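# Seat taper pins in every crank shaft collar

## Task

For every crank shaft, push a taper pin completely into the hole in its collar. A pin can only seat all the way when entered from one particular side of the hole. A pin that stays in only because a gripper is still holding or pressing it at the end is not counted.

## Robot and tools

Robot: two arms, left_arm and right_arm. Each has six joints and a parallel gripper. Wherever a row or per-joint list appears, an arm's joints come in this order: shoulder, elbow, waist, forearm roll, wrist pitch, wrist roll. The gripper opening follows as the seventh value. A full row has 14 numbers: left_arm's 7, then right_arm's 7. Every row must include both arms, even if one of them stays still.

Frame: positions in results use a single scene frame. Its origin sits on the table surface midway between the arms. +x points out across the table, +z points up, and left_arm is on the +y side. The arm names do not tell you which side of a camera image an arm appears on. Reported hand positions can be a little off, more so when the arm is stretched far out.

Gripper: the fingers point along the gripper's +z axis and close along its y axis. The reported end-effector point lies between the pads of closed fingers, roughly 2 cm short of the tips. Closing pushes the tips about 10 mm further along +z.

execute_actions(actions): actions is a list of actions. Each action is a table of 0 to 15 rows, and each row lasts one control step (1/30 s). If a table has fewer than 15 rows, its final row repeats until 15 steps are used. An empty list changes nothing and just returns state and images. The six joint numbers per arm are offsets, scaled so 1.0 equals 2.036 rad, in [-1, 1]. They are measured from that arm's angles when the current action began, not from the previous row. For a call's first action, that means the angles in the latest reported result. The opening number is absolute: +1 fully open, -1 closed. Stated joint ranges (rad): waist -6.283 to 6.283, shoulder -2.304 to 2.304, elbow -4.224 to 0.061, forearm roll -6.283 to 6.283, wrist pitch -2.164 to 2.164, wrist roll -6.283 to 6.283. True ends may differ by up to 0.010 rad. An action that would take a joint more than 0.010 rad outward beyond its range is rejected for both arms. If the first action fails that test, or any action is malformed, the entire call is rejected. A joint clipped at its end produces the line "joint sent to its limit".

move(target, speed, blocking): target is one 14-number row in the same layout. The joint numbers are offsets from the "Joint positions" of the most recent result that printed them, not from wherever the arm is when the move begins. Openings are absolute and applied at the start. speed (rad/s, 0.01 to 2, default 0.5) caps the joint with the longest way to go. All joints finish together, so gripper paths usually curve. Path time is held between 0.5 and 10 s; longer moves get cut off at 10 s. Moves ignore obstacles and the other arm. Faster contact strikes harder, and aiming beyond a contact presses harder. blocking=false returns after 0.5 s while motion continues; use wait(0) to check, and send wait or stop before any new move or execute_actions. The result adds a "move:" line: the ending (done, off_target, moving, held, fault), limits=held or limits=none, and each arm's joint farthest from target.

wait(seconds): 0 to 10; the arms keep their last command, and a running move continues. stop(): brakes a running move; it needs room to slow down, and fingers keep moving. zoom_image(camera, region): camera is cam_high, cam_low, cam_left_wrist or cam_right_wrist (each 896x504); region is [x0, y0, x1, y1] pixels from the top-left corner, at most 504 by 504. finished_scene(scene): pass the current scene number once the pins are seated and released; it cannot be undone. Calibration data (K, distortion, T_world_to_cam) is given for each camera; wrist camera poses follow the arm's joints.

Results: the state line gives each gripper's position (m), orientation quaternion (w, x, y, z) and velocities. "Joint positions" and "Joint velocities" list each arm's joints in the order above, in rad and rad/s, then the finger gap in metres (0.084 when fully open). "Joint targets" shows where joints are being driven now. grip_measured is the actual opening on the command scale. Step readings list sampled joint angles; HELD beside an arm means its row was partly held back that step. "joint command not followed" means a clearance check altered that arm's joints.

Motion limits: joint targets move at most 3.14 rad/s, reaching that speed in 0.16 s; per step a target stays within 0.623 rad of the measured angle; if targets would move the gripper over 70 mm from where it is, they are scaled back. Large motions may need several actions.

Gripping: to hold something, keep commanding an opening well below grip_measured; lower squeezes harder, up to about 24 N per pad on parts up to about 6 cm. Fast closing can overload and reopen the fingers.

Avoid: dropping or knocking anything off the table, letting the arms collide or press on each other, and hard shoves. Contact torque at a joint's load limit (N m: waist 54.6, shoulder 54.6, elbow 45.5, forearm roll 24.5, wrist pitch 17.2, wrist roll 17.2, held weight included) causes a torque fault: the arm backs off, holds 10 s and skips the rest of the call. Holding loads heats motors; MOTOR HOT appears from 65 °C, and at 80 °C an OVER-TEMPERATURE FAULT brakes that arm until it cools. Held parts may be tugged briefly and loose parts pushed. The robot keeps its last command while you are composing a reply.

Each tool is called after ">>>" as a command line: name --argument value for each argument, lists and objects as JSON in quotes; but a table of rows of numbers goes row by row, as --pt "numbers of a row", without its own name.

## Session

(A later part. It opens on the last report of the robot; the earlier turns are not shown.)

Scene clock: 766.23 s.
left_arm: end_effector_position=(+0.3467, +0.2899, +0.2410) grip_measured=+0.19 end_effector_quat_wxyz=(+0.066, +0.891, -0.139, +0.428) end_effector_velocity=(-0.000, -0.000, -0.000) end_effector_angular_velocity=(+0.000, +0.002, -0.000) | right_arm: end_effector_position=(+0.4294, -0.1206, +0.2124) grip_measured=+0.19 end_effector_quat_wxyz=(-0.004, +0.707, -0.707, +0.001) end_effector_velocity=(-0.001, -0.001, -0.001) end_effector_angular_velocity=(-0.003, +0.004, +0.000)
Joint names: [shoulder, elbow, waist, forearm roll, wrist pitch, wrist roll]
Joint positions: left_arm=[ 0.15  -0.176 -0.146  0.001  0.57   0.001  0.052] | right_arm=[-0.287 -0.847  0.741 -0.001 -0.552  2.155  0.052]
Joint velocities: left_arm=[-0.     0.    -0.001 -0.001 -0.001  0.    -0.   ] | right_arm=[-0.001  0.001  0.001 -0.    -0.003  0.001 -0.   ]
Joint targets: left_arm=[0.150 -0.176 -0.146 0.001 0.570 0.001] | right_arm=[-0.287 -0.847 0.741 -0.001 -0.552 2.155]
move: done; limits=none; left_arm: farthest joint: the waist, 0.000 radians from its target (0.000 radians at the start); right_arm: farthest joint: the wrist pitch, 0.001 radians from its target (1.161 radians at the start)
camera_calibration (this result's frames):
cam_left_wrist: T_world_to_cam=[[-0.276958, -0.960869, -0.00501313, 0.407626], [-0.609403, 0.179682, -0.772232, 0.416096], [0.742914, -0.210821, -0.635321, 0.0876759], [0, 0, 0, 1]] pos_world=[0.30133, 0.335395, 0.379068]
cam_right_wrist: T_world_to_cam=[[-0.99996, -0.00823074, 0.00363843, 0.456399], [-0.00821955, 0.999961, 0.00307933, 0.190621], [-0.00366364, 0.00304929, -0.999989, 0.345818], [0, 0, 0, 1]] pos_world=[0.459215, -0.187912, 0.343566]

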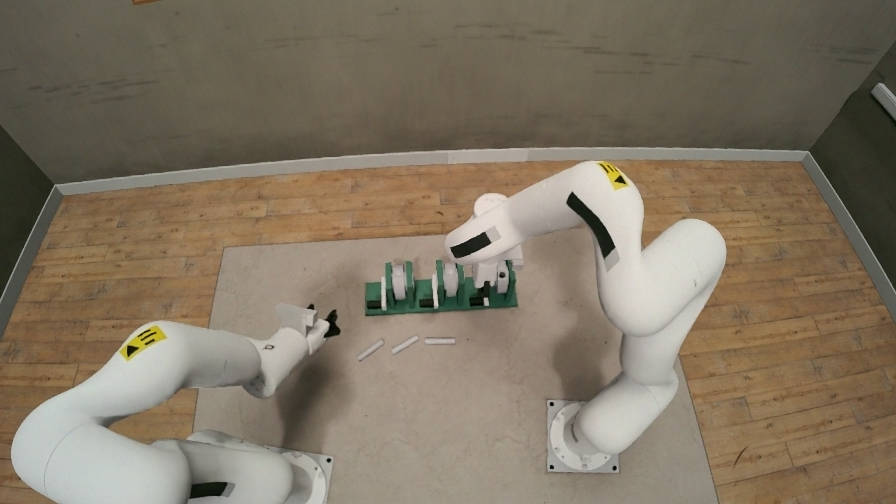

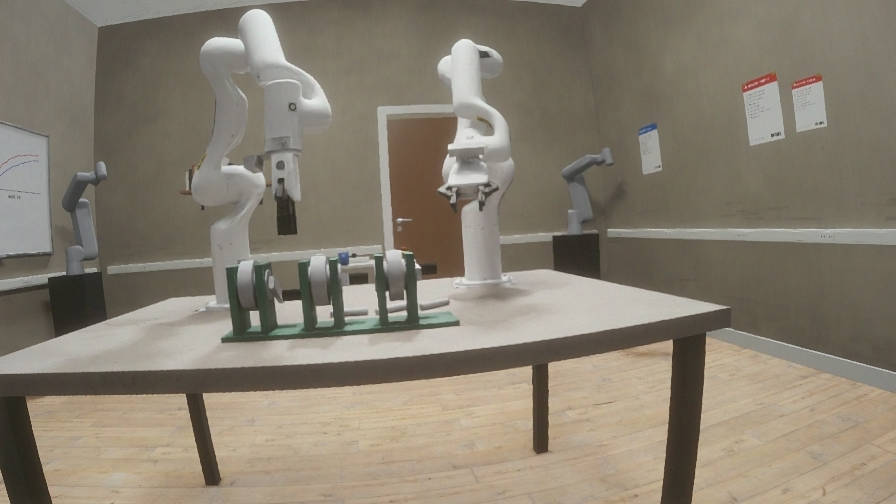

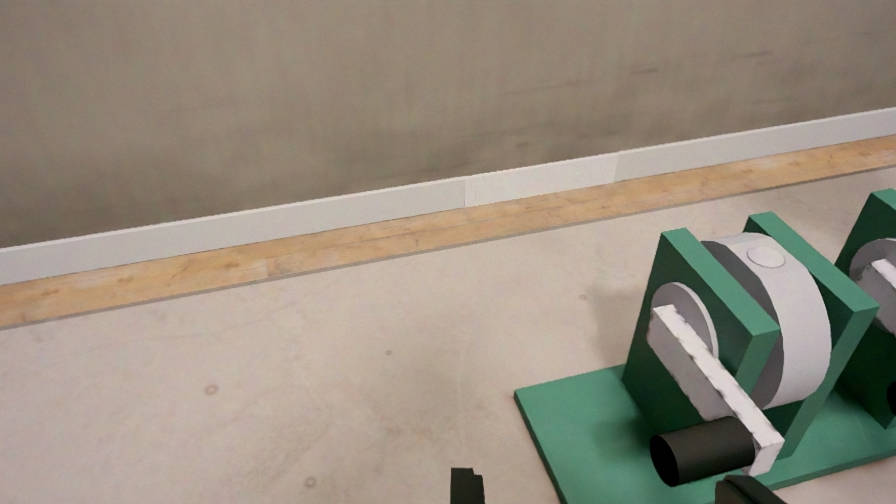

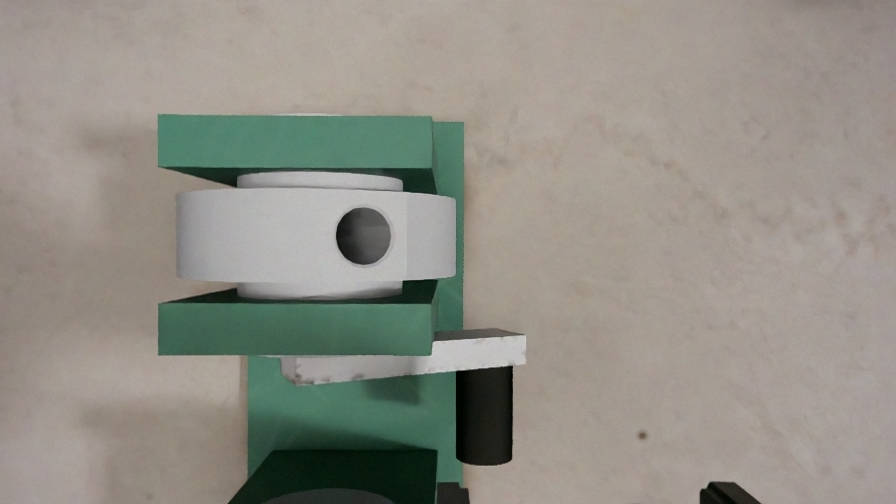

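>>> move --target '[0,0,0,0,0,0,0.2,-0.1623,-0.0152,-0.005,0,0.143,-0.005,0.2]' --speed 0.15

>>> move --target '[0,0,0,0,0,0,0.2,0,0,0,0,0,0,-0.6]'

>>> move --target '[0,0,0,0,0,0,0.2,0.0425,0.0147,0.0044,0,-0.0237,0.005,-0.6]' --speed 0.06

>>> move --target '[0,0,0,0,0,0,0.2,0,0,0,0,0,0,0.2]'

>>> move --target '[0,0,0,0,0,0,0.2,0.12,0,0,0,-0.12,0,0.2]'

>>> move --target '[0,0,0,0,0,0,0.2,0,0,0.14,0,0,0.14,0.2]'

Scene clock: 794.93 s.
left_arm: end_effector_position=(+0.3467, +0.2899, +0.2410) grip_measured=+0.19 end_effector_quat_wxyz=(+0.066, +0.891, -0.139, +0.428) end_effector_velocity=(+0.000, +0.001, +0.001) end_effector_angular_velocity=(-0.001, -0.001, +0.003) | right_arm: end_effector_position=(+0.4444, -0.1165, +0.0648) grip_measured=+0.19 end_effector_quat_wxyz=(-0.000, +0.707, -0.707, +0.000) end_effector_velocity=(-0.000, +0.001, -0.000) end_effector_angular_velocity=(+0.000, -0.001, +0.002)
Joint names: [shoulder, elbow, waist, forearm roll, wrist pitch, wrist roll]
Joint positions: left_arm=[ 0.15  -0.176 -0.146  0.001  0.57   0.001  0.052] | right_arm=[-0.617 -0.878  0.73  -0.001 -0.261  2.145  0.052]
Joint velocities: left_arm=[ 0.001  0.     0.001 -0.002  0.    -0.     0.   ] | right_arm=[-0.001 -0.     0.001 -0.     0.001 -0.001 -0.   ]
Joint targets: left_arm=[0.150 -0.176 -0.146 0.001 0.570 0.001] | right_arm=[-0.617 -0.878 0.730 -0.001 -0.261 2.145]
move: done; limits=none; left_arm: farthest joint: the waist, 0.000 radians from its target (0.000 radians at the start); right_arm: farthest joint: the waist, 0.000 radians from its target (0.010 radians at the start)
camera_calibration (this result's frames):
cam_left_wrist: T_world_to_cam=[[-0.276958, -0.960869, -0.00501307, 0.407626], [-0.609403, 0.179682, -0.772232, 0.416096], [0.742914, -0.210821, -0.635321, 0.0876759], [0, 0, 0, 1]] pos_world=[0.30133, 0.335395, 0.379068]
cam_right_wrist: T_world_to_cam=[[-0.999911, -0.00829988, 0.0104909, 0.471483], [-0.00831216, 0.999965, -0.00112751, 0.187403], [-0.0104811, -0.00121461, -0.999944, 0.200758], [0, 0, 0, 1]] pos_world=[0.475103, -0.183239, 0.196011]

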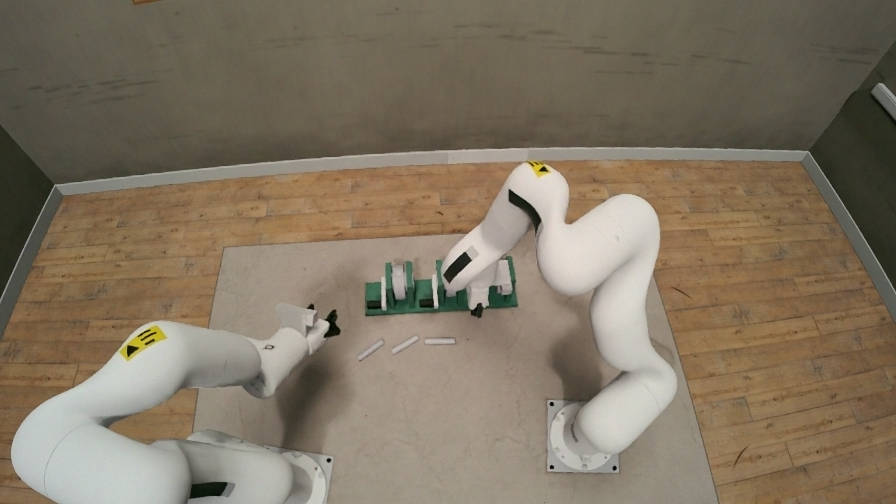

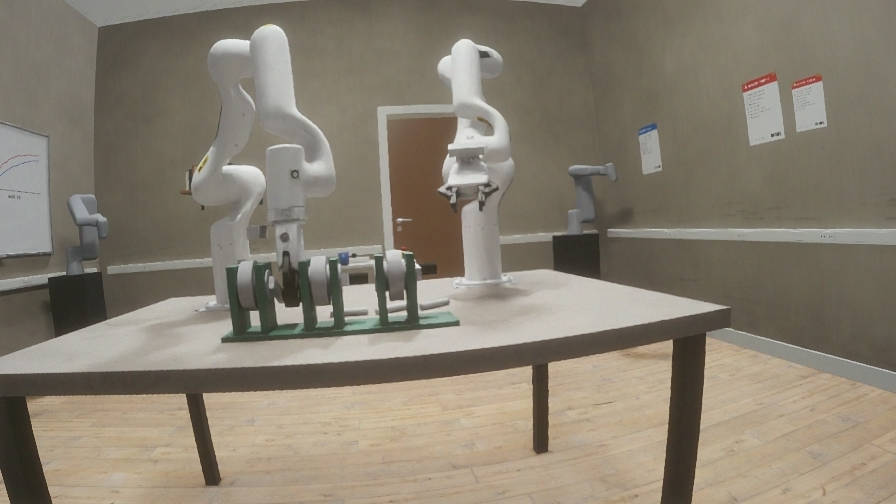

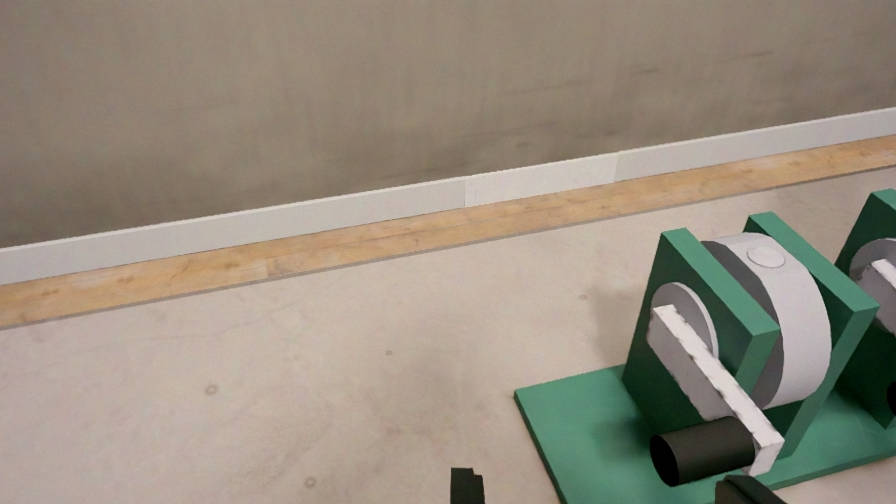

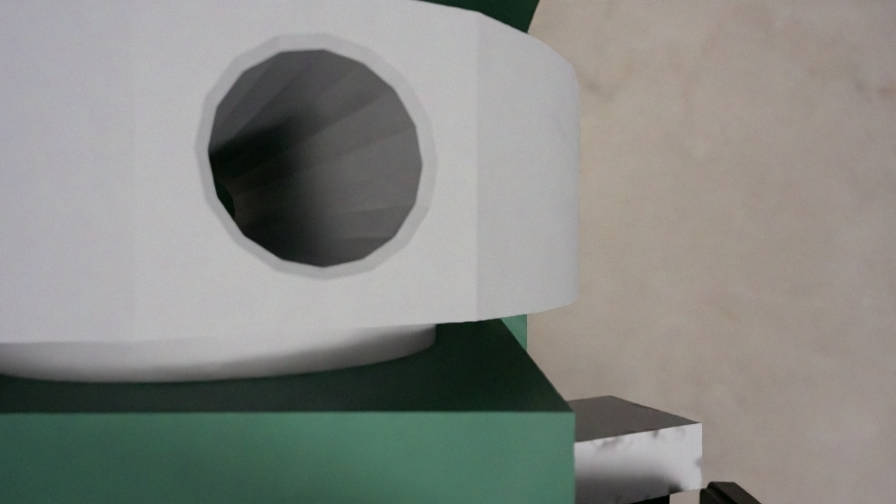

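Scene clock: 795.43 s.
left_arm: end_effector_position=(+0.3467, +0.2899, +0.2410) grip_measured=+0.19 end_effector_quat_wxyz=(+0.066, +0.891, -0.139, +0.428) end_effector_velocity=(+0.000, +0.000, +0.000) end_effector_angular_velocity=(-0.000, -0.001, -0.000) | right_arm: end_effector_position=(+0.4446, -0.1165, +0.0648) grip_measured=-0.47 end_effector_quat_wxyz=(-0.000, +0.707, -0.707, +0.000) end_effector_velocity=(-0.001, +0.000, -0.001) end_effector_angular_velocity=(-0.000, +0.000, +0.002)
Joint names: [shoulder, elbow, waist, forearm roll, wrist pitch, wrist roll]
Joint positions: left_arm=[ 0.15  -0.176 -0.146  0.001  0.57   0.001  0.052] | right_arm=[-0.617 -0.878  0.73  -0.001 -0.26   2.145  0.024]
Joint velocities: left_arm=[ 0. -0.  0.  0.  0. -0.  0.] | right_arm=[-0.002  0.     0.001 -0.     0.002 -0.    -0.   ]
Joint targets: left_arm=[0.150 -0.176 -0.146 0.001 0.570 0.001] | right_arm=[-0.617 -0.878 0.730 -0.001 -0.261 2.145]
move: done; limits=none; left_arm: farthest joint: the waist, 0.000 radians from its target (0.000 radians at the start); right_arm: farthest joint: the wrist pitch, 0.001 radians from its target (0.000 radians at the start)
camera_calibration (this result's frames):
cam_left_wrist: T_world_to_cam=[[-0.276958, -0.960869, -0.00501311, 0.407626], [-0.609403, 0.179682, -0.772232, 0.416096], [0.742914, -0.210821, -0.635321, 0.0876759], [0, 0, 0, 1]] pos_world=[0.30133, 0.335395, 0.379068]
cam_right_wrist: T_world_to_cam=[[-0.999917, -0.00807604, 0.0100734, 0.471726], [-0.00808516, 0.999967, -0.000865146, 0.187234], [-0.0100661, -0.000946519, -0.999949, 0.200678], [0, 0, 0, 1]] pos_world=[0.47522, -0.183228, 0.196078]

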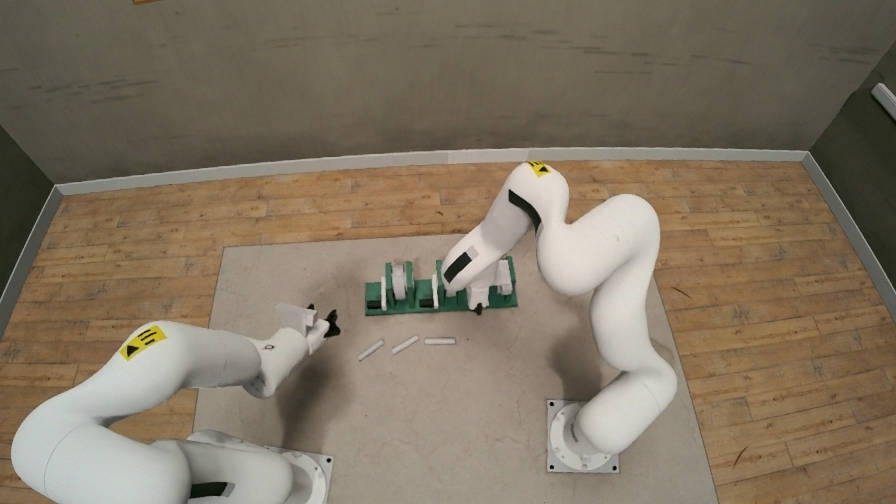

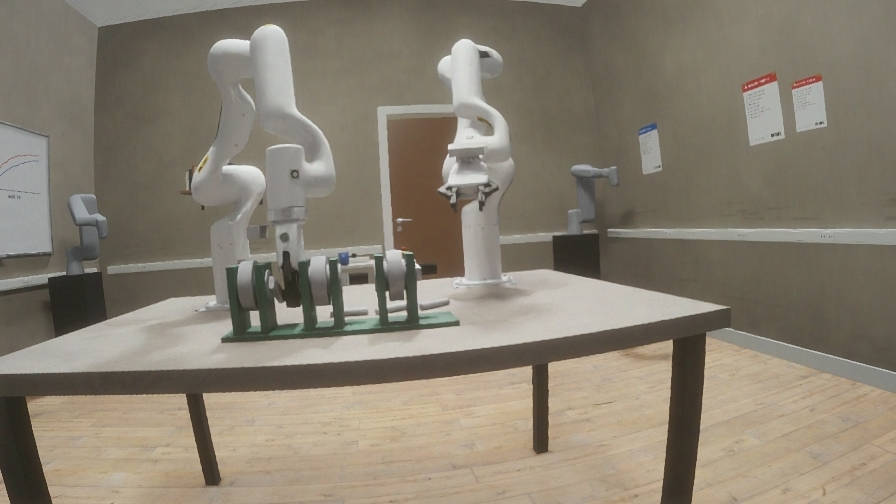

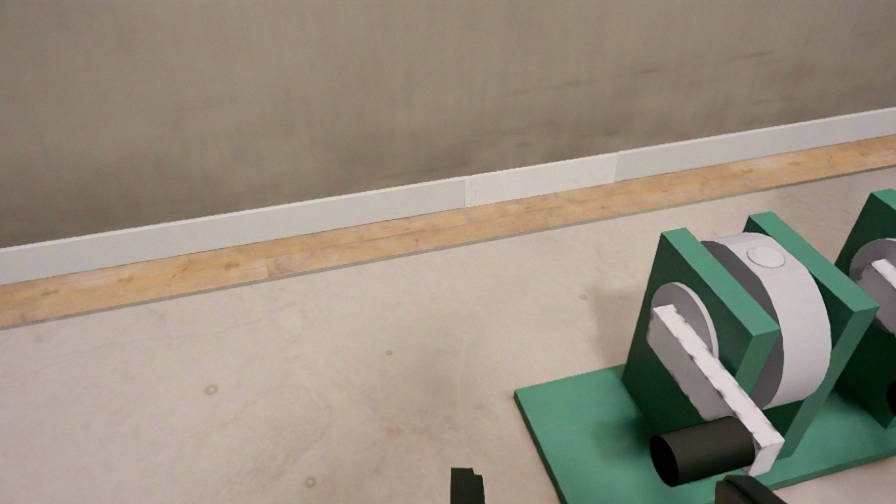

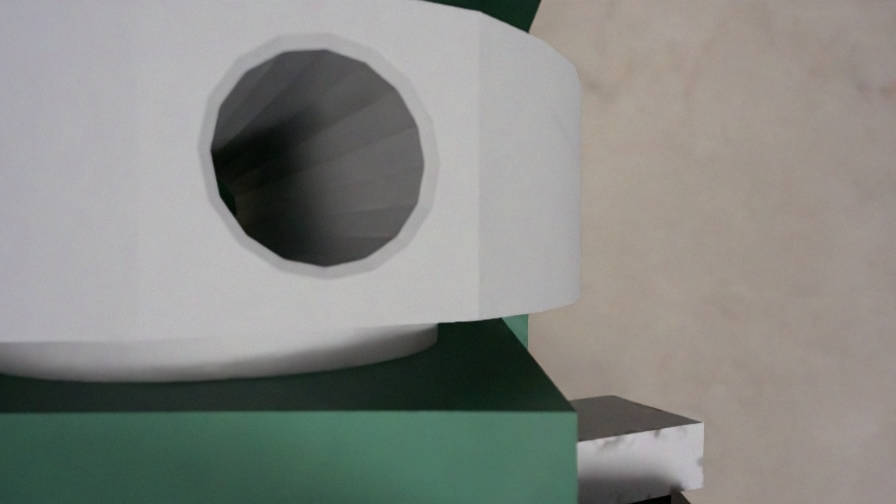

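Scene clock: 797.17 s.
left_arm: end_effector_position=(+0.3467, +0.2899, +0.2410) grip_measured=+0.19 end_effector_quat_wxyz=(+0.066, +0.891, -0.139, +0.428) end_effector_velocity=(-0.000, -0.000, -0.000) end_effector_angular_velocity=(+0.000, +0.001, -0.001) | right_arm: end_effector_position=(+0.4382, -0.1160, +0.0984) grip_measured=-0.47 end_effector_quat_wxyz=(-0.005, +0.707, -0.707, +0.001) end_effector_velocity=(-0.001, +0.000, -0.001) end_effector_angular_velocity=(-0.001, +0.001, +0.001)
Joint names: [shoulder, elbow, waist, forearm roll, wrist pitch, wrist roll]
Joint positions: left_arm=[ 0.15  -0.176 -0.146  0.001  0.57   0.001  0.052] | right_arm=[-0.53  -0.849  0.738 -0.001 -0.308  2.155  0.024]
Joint velocities: left_arm=[-0.001  0.     0.     0.001  0.    -0.    -0.   ] | right_arm=[-0.001  0.001  0.001  0.001  0.001  0.    -0.   ]
Joint targets: left_arm=[0.150 -0.176 -0.146 0.001 0.570 0.001] | right_arm=[-0.530 -0.848 0.739 -0.001 -0.309 2.155]
move: done; limits=none; left_arm: farthest joint: the waist, 0.000 radians from its target (0.000 radians at the start); right_arm: farthest joint: the waist, 0.001 radians from its target (0.009 radians at the start)
camera_calibration (this result's frames):
cam_left_wrist: T_world_to_cam=[[-0.276958, -0.960869, -0.00501308, 0.407626], [-0.609403, 0.179682, -0.772232, 0.416096], [0.742914, -0.210821, -0.635321, 0.0876759], [0, 0, 0, 1]] pos_world=[0.30133, 0.335395, 0.379068]
cam_right_wrist: T_world_to_cam=[[-0.999977, -0.00648987, 0.00184812, 0.466023], [-0.00648185, 0.99997, 0.0043131, 0.185524], [-0.00187606, 0.00430102, -0.999989, 0.231158], [0, 0, 0, 1]] pos_world=[0.467649, -0.183488, 0.229494]

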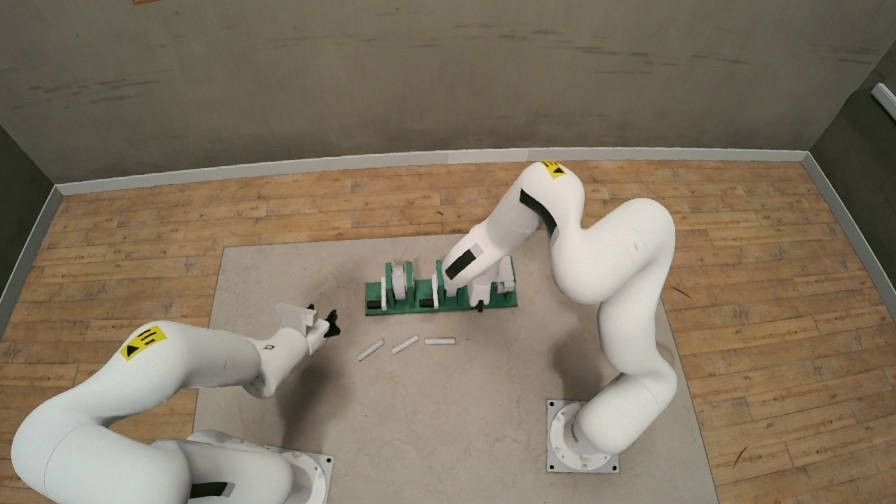

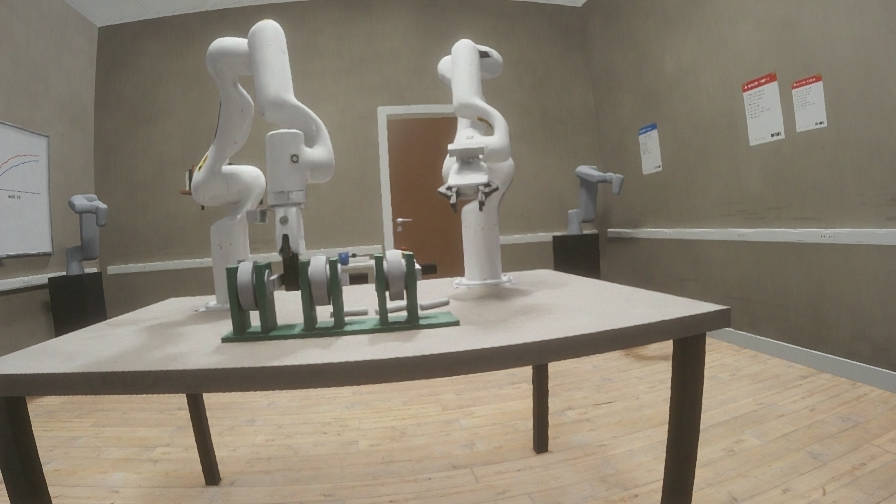

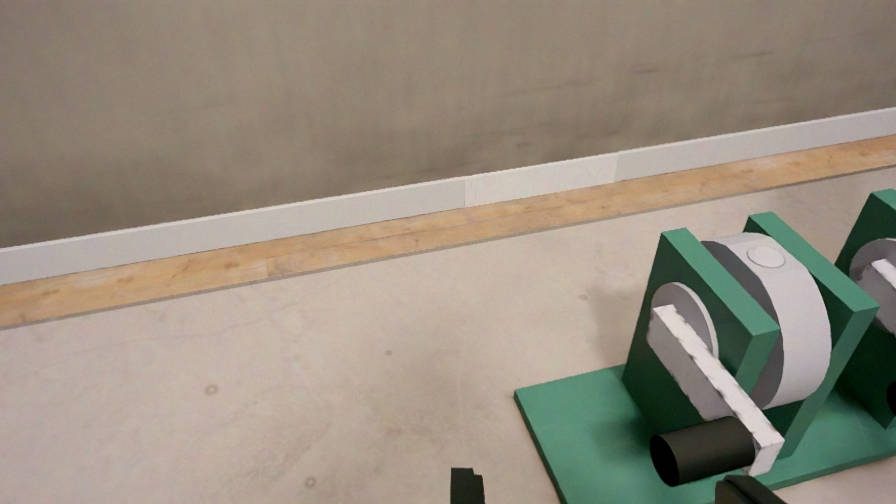

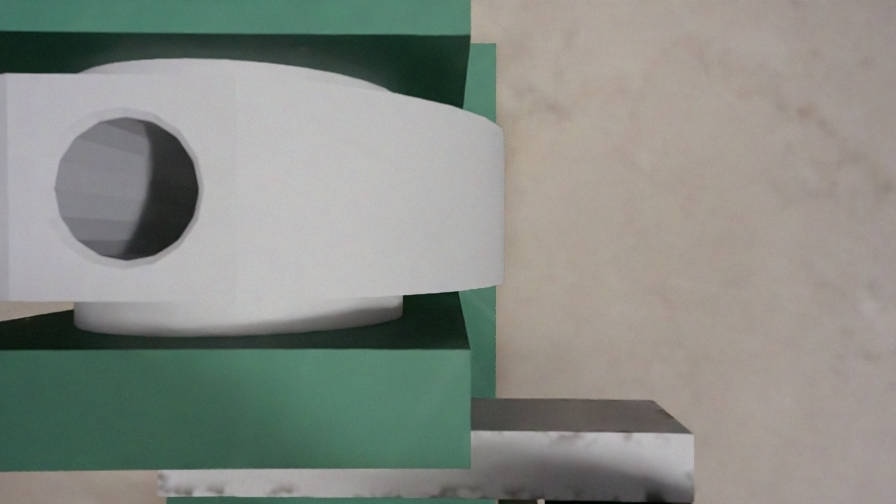

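Scene clock: 797.67 s.
left_arm: end_effector_position=(+0.3467, +0.2899, +0.2410) grip_measured=+0.19 end_effector_quat_wxyz=(+0.066, +0.891, -0.139, +0.428) end_effector_velocity=(-0.000, +0.000, -0.001) end_effector_angular_velocity=(+0.000, +0.002, +0.001) | right_arm: end_effector_position=(+0.4385, -0.1159, +0.0985) grip_measured=+0.19 end_effector_quat_wxyz=(-0.006, +0.707, -0.707, +0.001) end_effector_velocity=(-0.002, -0.000, -0.001) end_effector_angular_velocity=(-0.003, +0.005, +0.001)
Joint names: [shoulder, elbow, waist, forearm roll, wrist pitch, wrist roll]
Joint positions: left_arm=[ 0.15  -0.176 -0.146  0.001  0.57   0.001  0.052] | right_arm=[-0.53  -0.849  0.738 -0.001 -0.307  2.155  0.052]
Joint velocities: left_arm=[-0.002  0.     0.    -0.001 -0.     0.    -0.   ] | right_arm=[-0.001  0.001  0.002  0.001 -0.004  0.     0.   ]
Joint targets: left_arm=[0.150 -0.176 -0.146 0.001 0.570 0.001] | right_arm=[-0.530 -0.849 0.738 -0.001 -0.308 2.155]
move: done; limits=none; left_arm: farthest joint: the waist, 0.000 radians from its target (0.000 radians at the start); right_arm: farthest joint: the wrist pitch, 0.001 radians from its target (0.000 radians at the start)
camera_calibration (this result's frames):
cam_left_wrist: T_world_to_cam=[[-0.276958, -0.960869, -0.00501332, 0.407626], [-0.609403, 0.179682, -0.772232, 0.416096], [0.742914, -0.210821, -0.635321, 0.0876759], [0, 0, 0, 1]] pos_world=[0.30133, 0.335395, 0.379068]
cam_right_wrist: T_world_to_cam=[[-0.999978, -0.00650446, 0.00120115, 0.466333], [-0.00649872, 0.999968, 0.00471709, 0.18537], [-0.00123179, 0.00470919, -0.999988, 0.231016], [0, 0, 0, 1]] pos_world=[0.467812, -0.183418, 0.229579]

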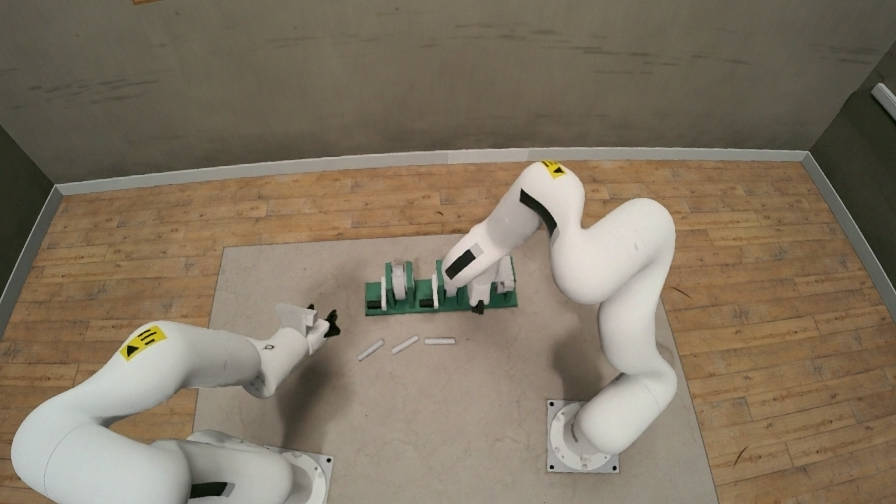

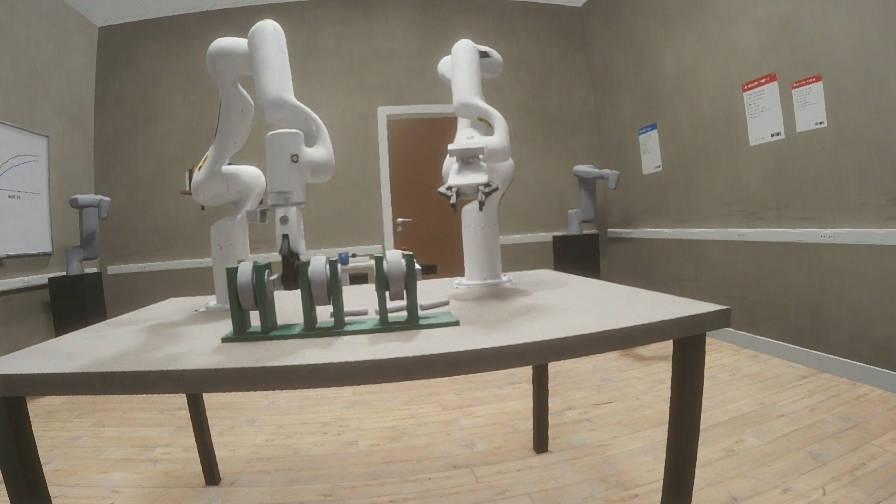

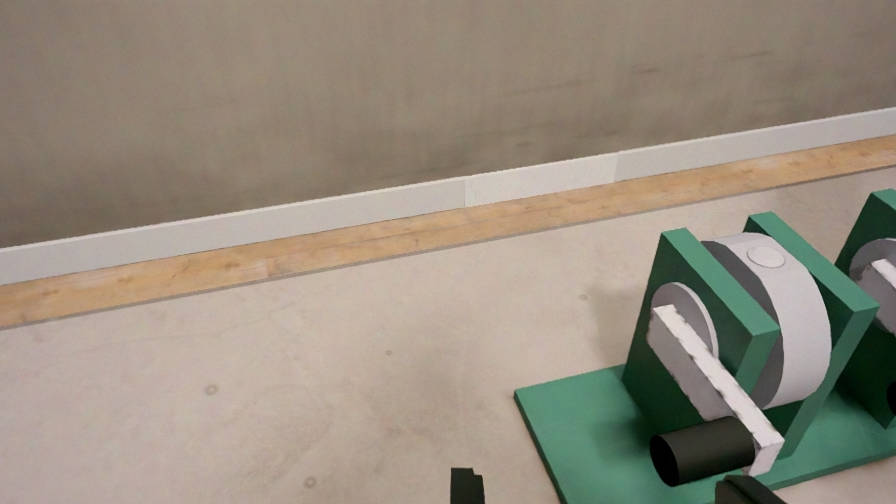

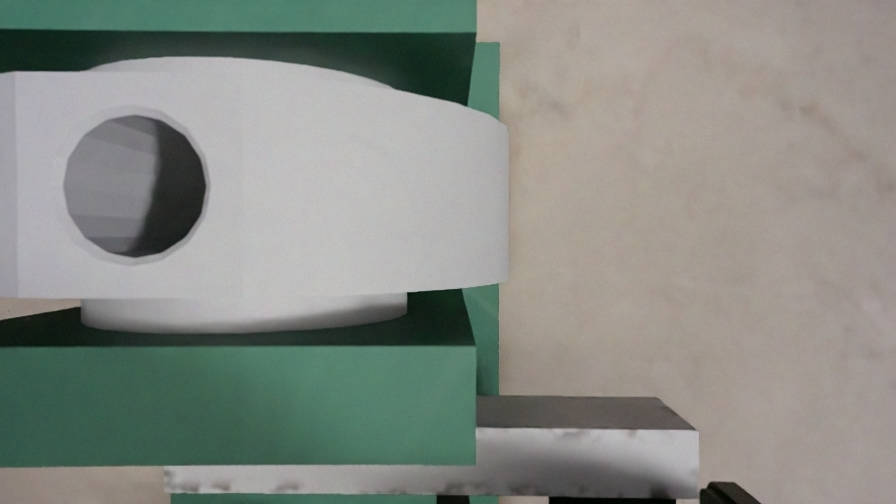

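Scene clock: 798.60 s.
left_arm: end_effector_position=(+0.3467, +0.2899, +0.2410) grip_measured=+0.19 end_effector_quat_wxyz=(+0.066, +0.891, -0.139, +0.428) end_effector_velocity=(+0.000, +0.000, +0.000) end_effector_angular_velocity=(-0.000, -0.000, +0.001) | right_arm: end_effector_position=(+0.4309, -0.1210, +0.2132) grip_measured=+0.19 end_effector_quat_wxyz=(-0.005, +0.707, -0.707, +0.001) end_effector_velocity=(+0.001, +0.001, +0.002) end_effector_angular_velocity=(+0.002, -0.003, +0.001)
Joint names: [shoulder, elbow, waist, forearm roll, wrist pitch, wrist roll]
Joint positions: left_arm=[ 0.15  -0.176 -0.146  0.001  0.57   0.001  0.052] | right_arm=[-0.287 -0.849  0.738 -0.001 -0.551  2.155  0.052]
Joint velocities: left_arm=[-0.     0.    -0.    -0.001  0.001  0.    -0.   ] | right_arm=[ 0.002 -0.002  0.     0.    -0.001 -0.     0.   ]
Joint targets: left_arm=[0.150 -0.176 -0.146 0.001 0.570 0.001] | right_arm=[-0.286 -0.849 0.738 -0.001 -0.552 2.155]
move: done; limits=none; left_arm: farthest joint: the waist, 0.000 radians from its target (0.000 radians at the start); right_arm: farthest joint: the shoulder, 0.001 radians from its target (0.245 radians at the start)
camera_calibration (this result's frames):
cam_left_wrist: T_world_to_cam=[[-0.276958, -0.960869, -0.00501323, 0.407626], [-0.609403, 0.179682, -0.772232, 0.416096], [0.742914, -0.210821, -0.635321, 0.0876759], [0, 0, 0, 1]] pos_world=[0.30133, 0.335395, 0.379068]
cam_right_wrist: T_world_to_cam=[[-0.999978, -0.00637955, 0.00167093, 0.458475], [-0.00637266, 0.999971, 0.00409482, 0.189941], [-0.001697, 0.00408408, -0.99999, 0.345853], [0, 0, 0, 1]] pos_world=[0.460263, -0.188423, 0.344306]

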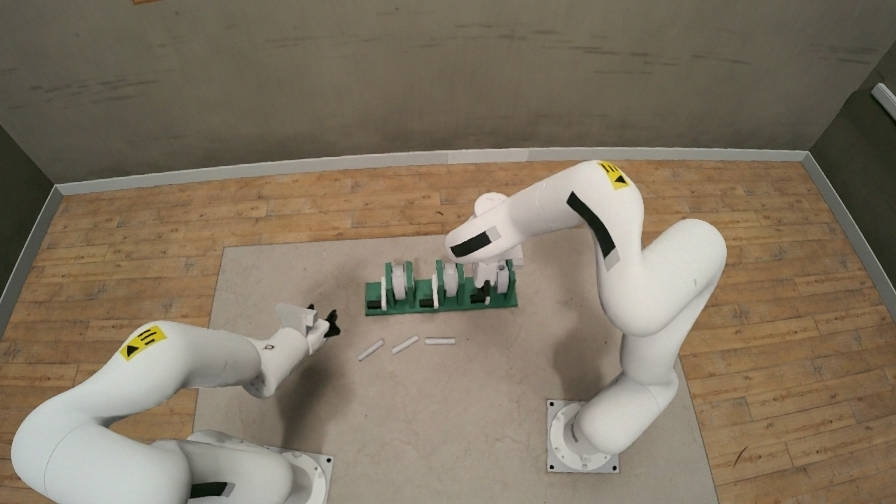

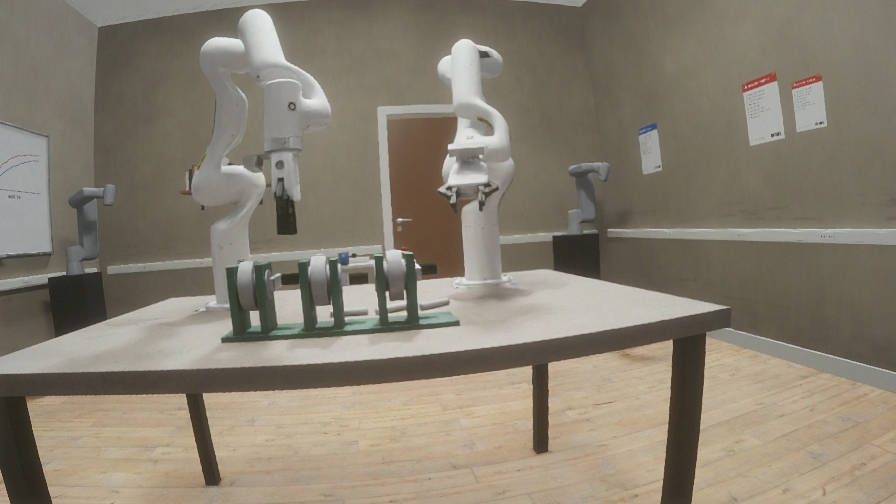

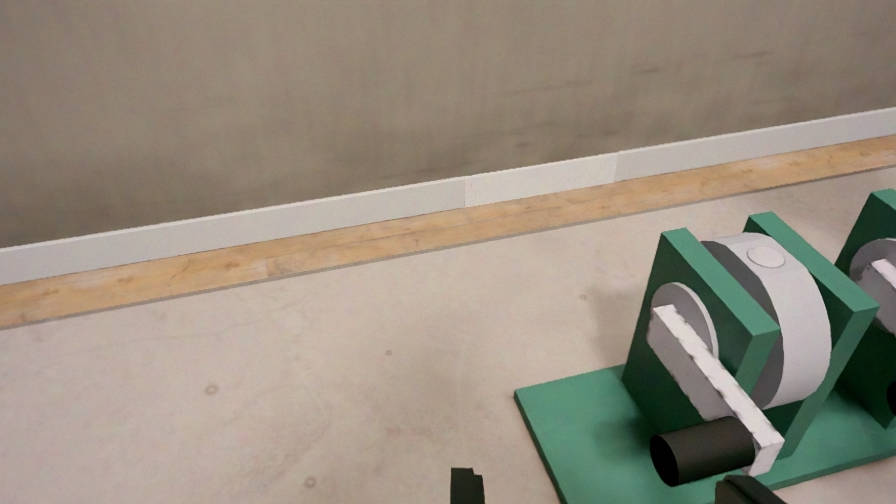

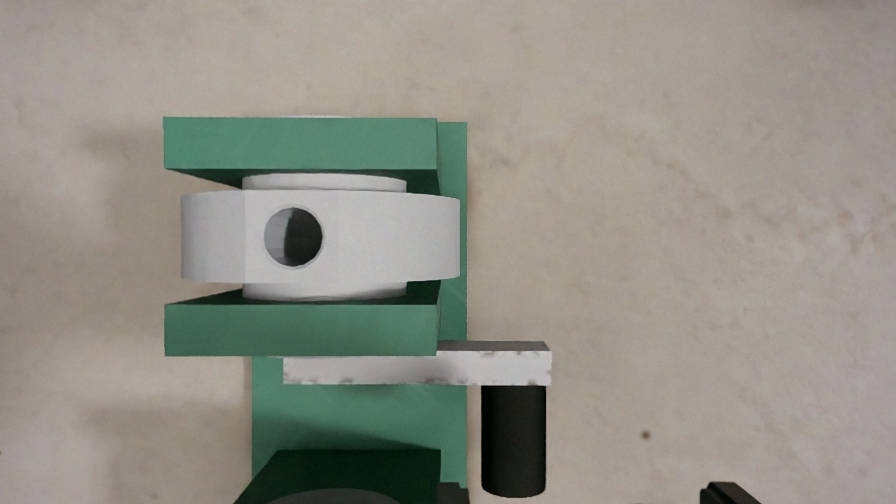

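Scene clock: 799.63 s.
left_arm: end_effector_position=(+0.3467, +0.2899, +0.2410) grip_measured=+0.19 end_effector_quat_wxyz=(+0.066, +0.891, -0.139, +0.428) end_effector_velocity=(-0.000, -0.000, -0.000) end_effector_angular_velocity=(+0.000, +0.001, -0.001) | right_arm: end_effector_position=(+0.3432, -0.0218, +0.2132) grip_measured=+0.19 end_effector_quat_wxyz=(-0.005, +0.707, -0.708, -0.000) end_effector_velocity=(-0.001, +0.000, -0.000) end_effector_angular_velocity=(-0.001, +0.001, +0.003)
Joint names: [shoulder, elbow, waist, forearm roll, wrist pitch, wrist roll]
Joint positions: left_arm=[ 0.15  -0.176 -0.146  0.001  0.57   0.001  0.052] | right_arm=[-0.287 -0.849  1.023 -0.001 -0.551  2.44   0.052]
Joint velocities: left_arm=[-0.001 -0.    -0.001  0.    -0.001 -0.    -0.   ] | right_arm=[ 0.     0.001  0.003 -0.    -0.001  0.    -0.   ]
Joint targets: left_arm=[0.150 -0.176 -0.146 0.001 0.570 0.001] | right_arm=[-0.287 -0.849 1.023 -0.001 -0.551 2.440]
move: done; limits=none; left_arm: farthest joint: the waist, 0.000 radians from its target (0.000 radians at the start); right_arm: farthest joint: the waist, 0.000 radians from its target (0.285 radians at the start)
camera_calibration (this result's frames):
cam_left_wrist: T_world_to_cam=[[-0.276958, -0.960869, -0.00501309, 0.407626], [-0.609403, 0.179682, -0.772232, 0.416096], [0.742914, -0.210821, -0.635321, 0.0876759], [0, 0, 0, 1]] pos_world=[0.30133, 0.335395, 0.379068]
cam_right_wrist: T_world_to_cam=[[-0.999975, -0.00606829, 0.00355095, 0.371026], [-0.00604509, 0.999961, 0.00650782, 0.0895806], [-0.0035903, 0.00648619, -0.999973, 0.345996], [0, 0, 0, 1]] pos_world=[0.3728, -0.0895697, 0.344086]

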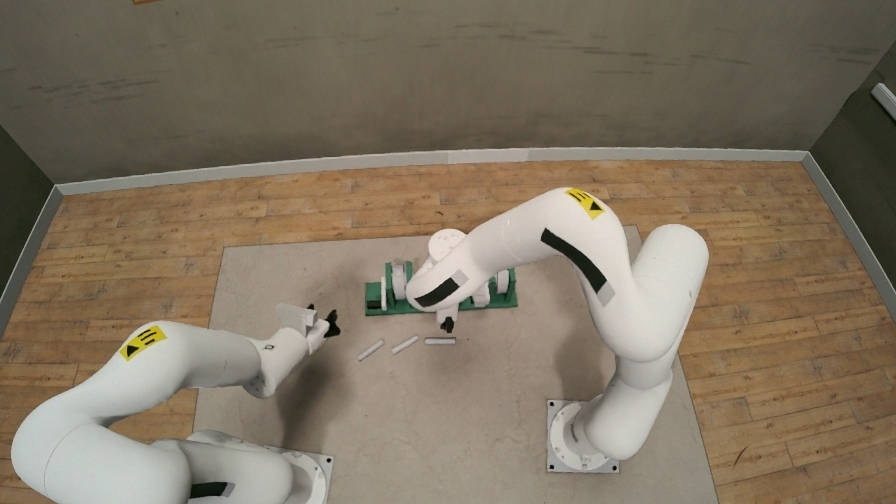

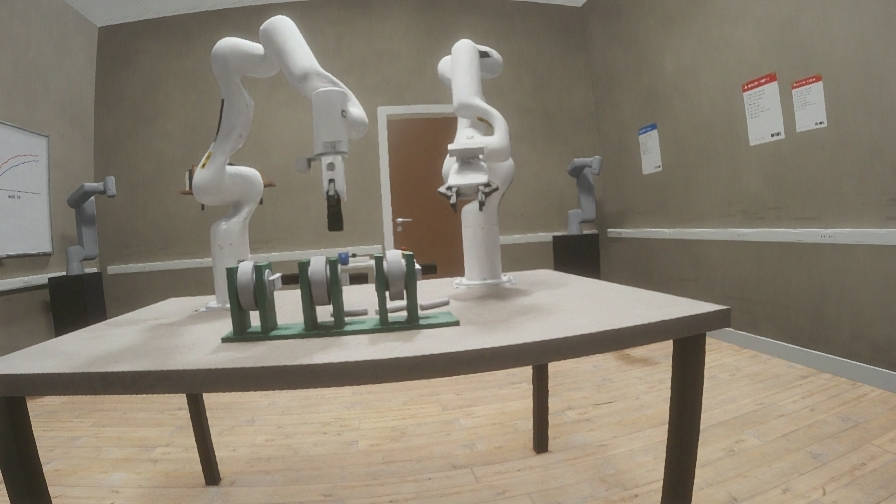

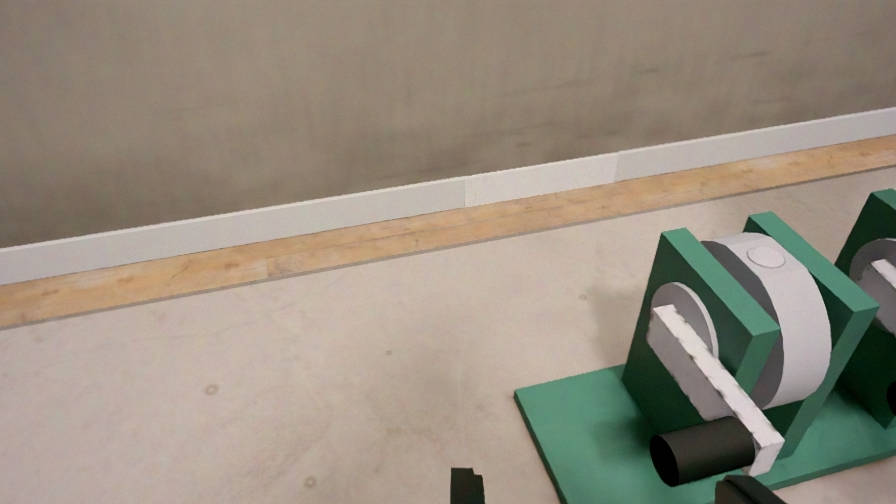

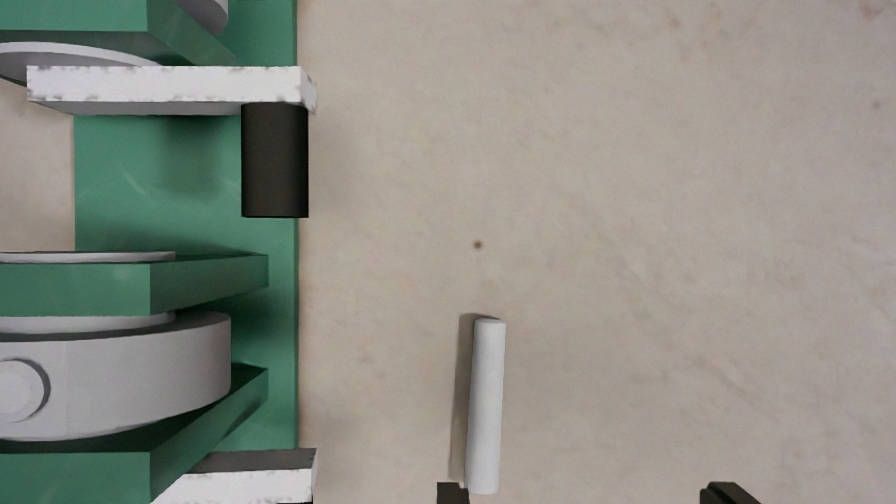

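>>> zoom_image --camera "cam_right_wrist" --region '[390,304,590,504]'

Region (390, 304, 590, 504) of cam_right_wrist's 896x504 image, scaled by 2.520, with more detail than that image has.

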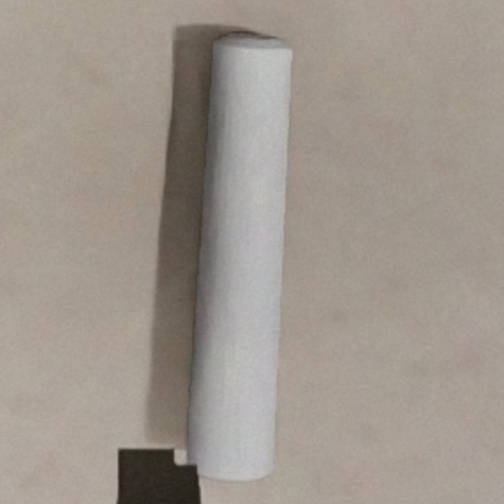

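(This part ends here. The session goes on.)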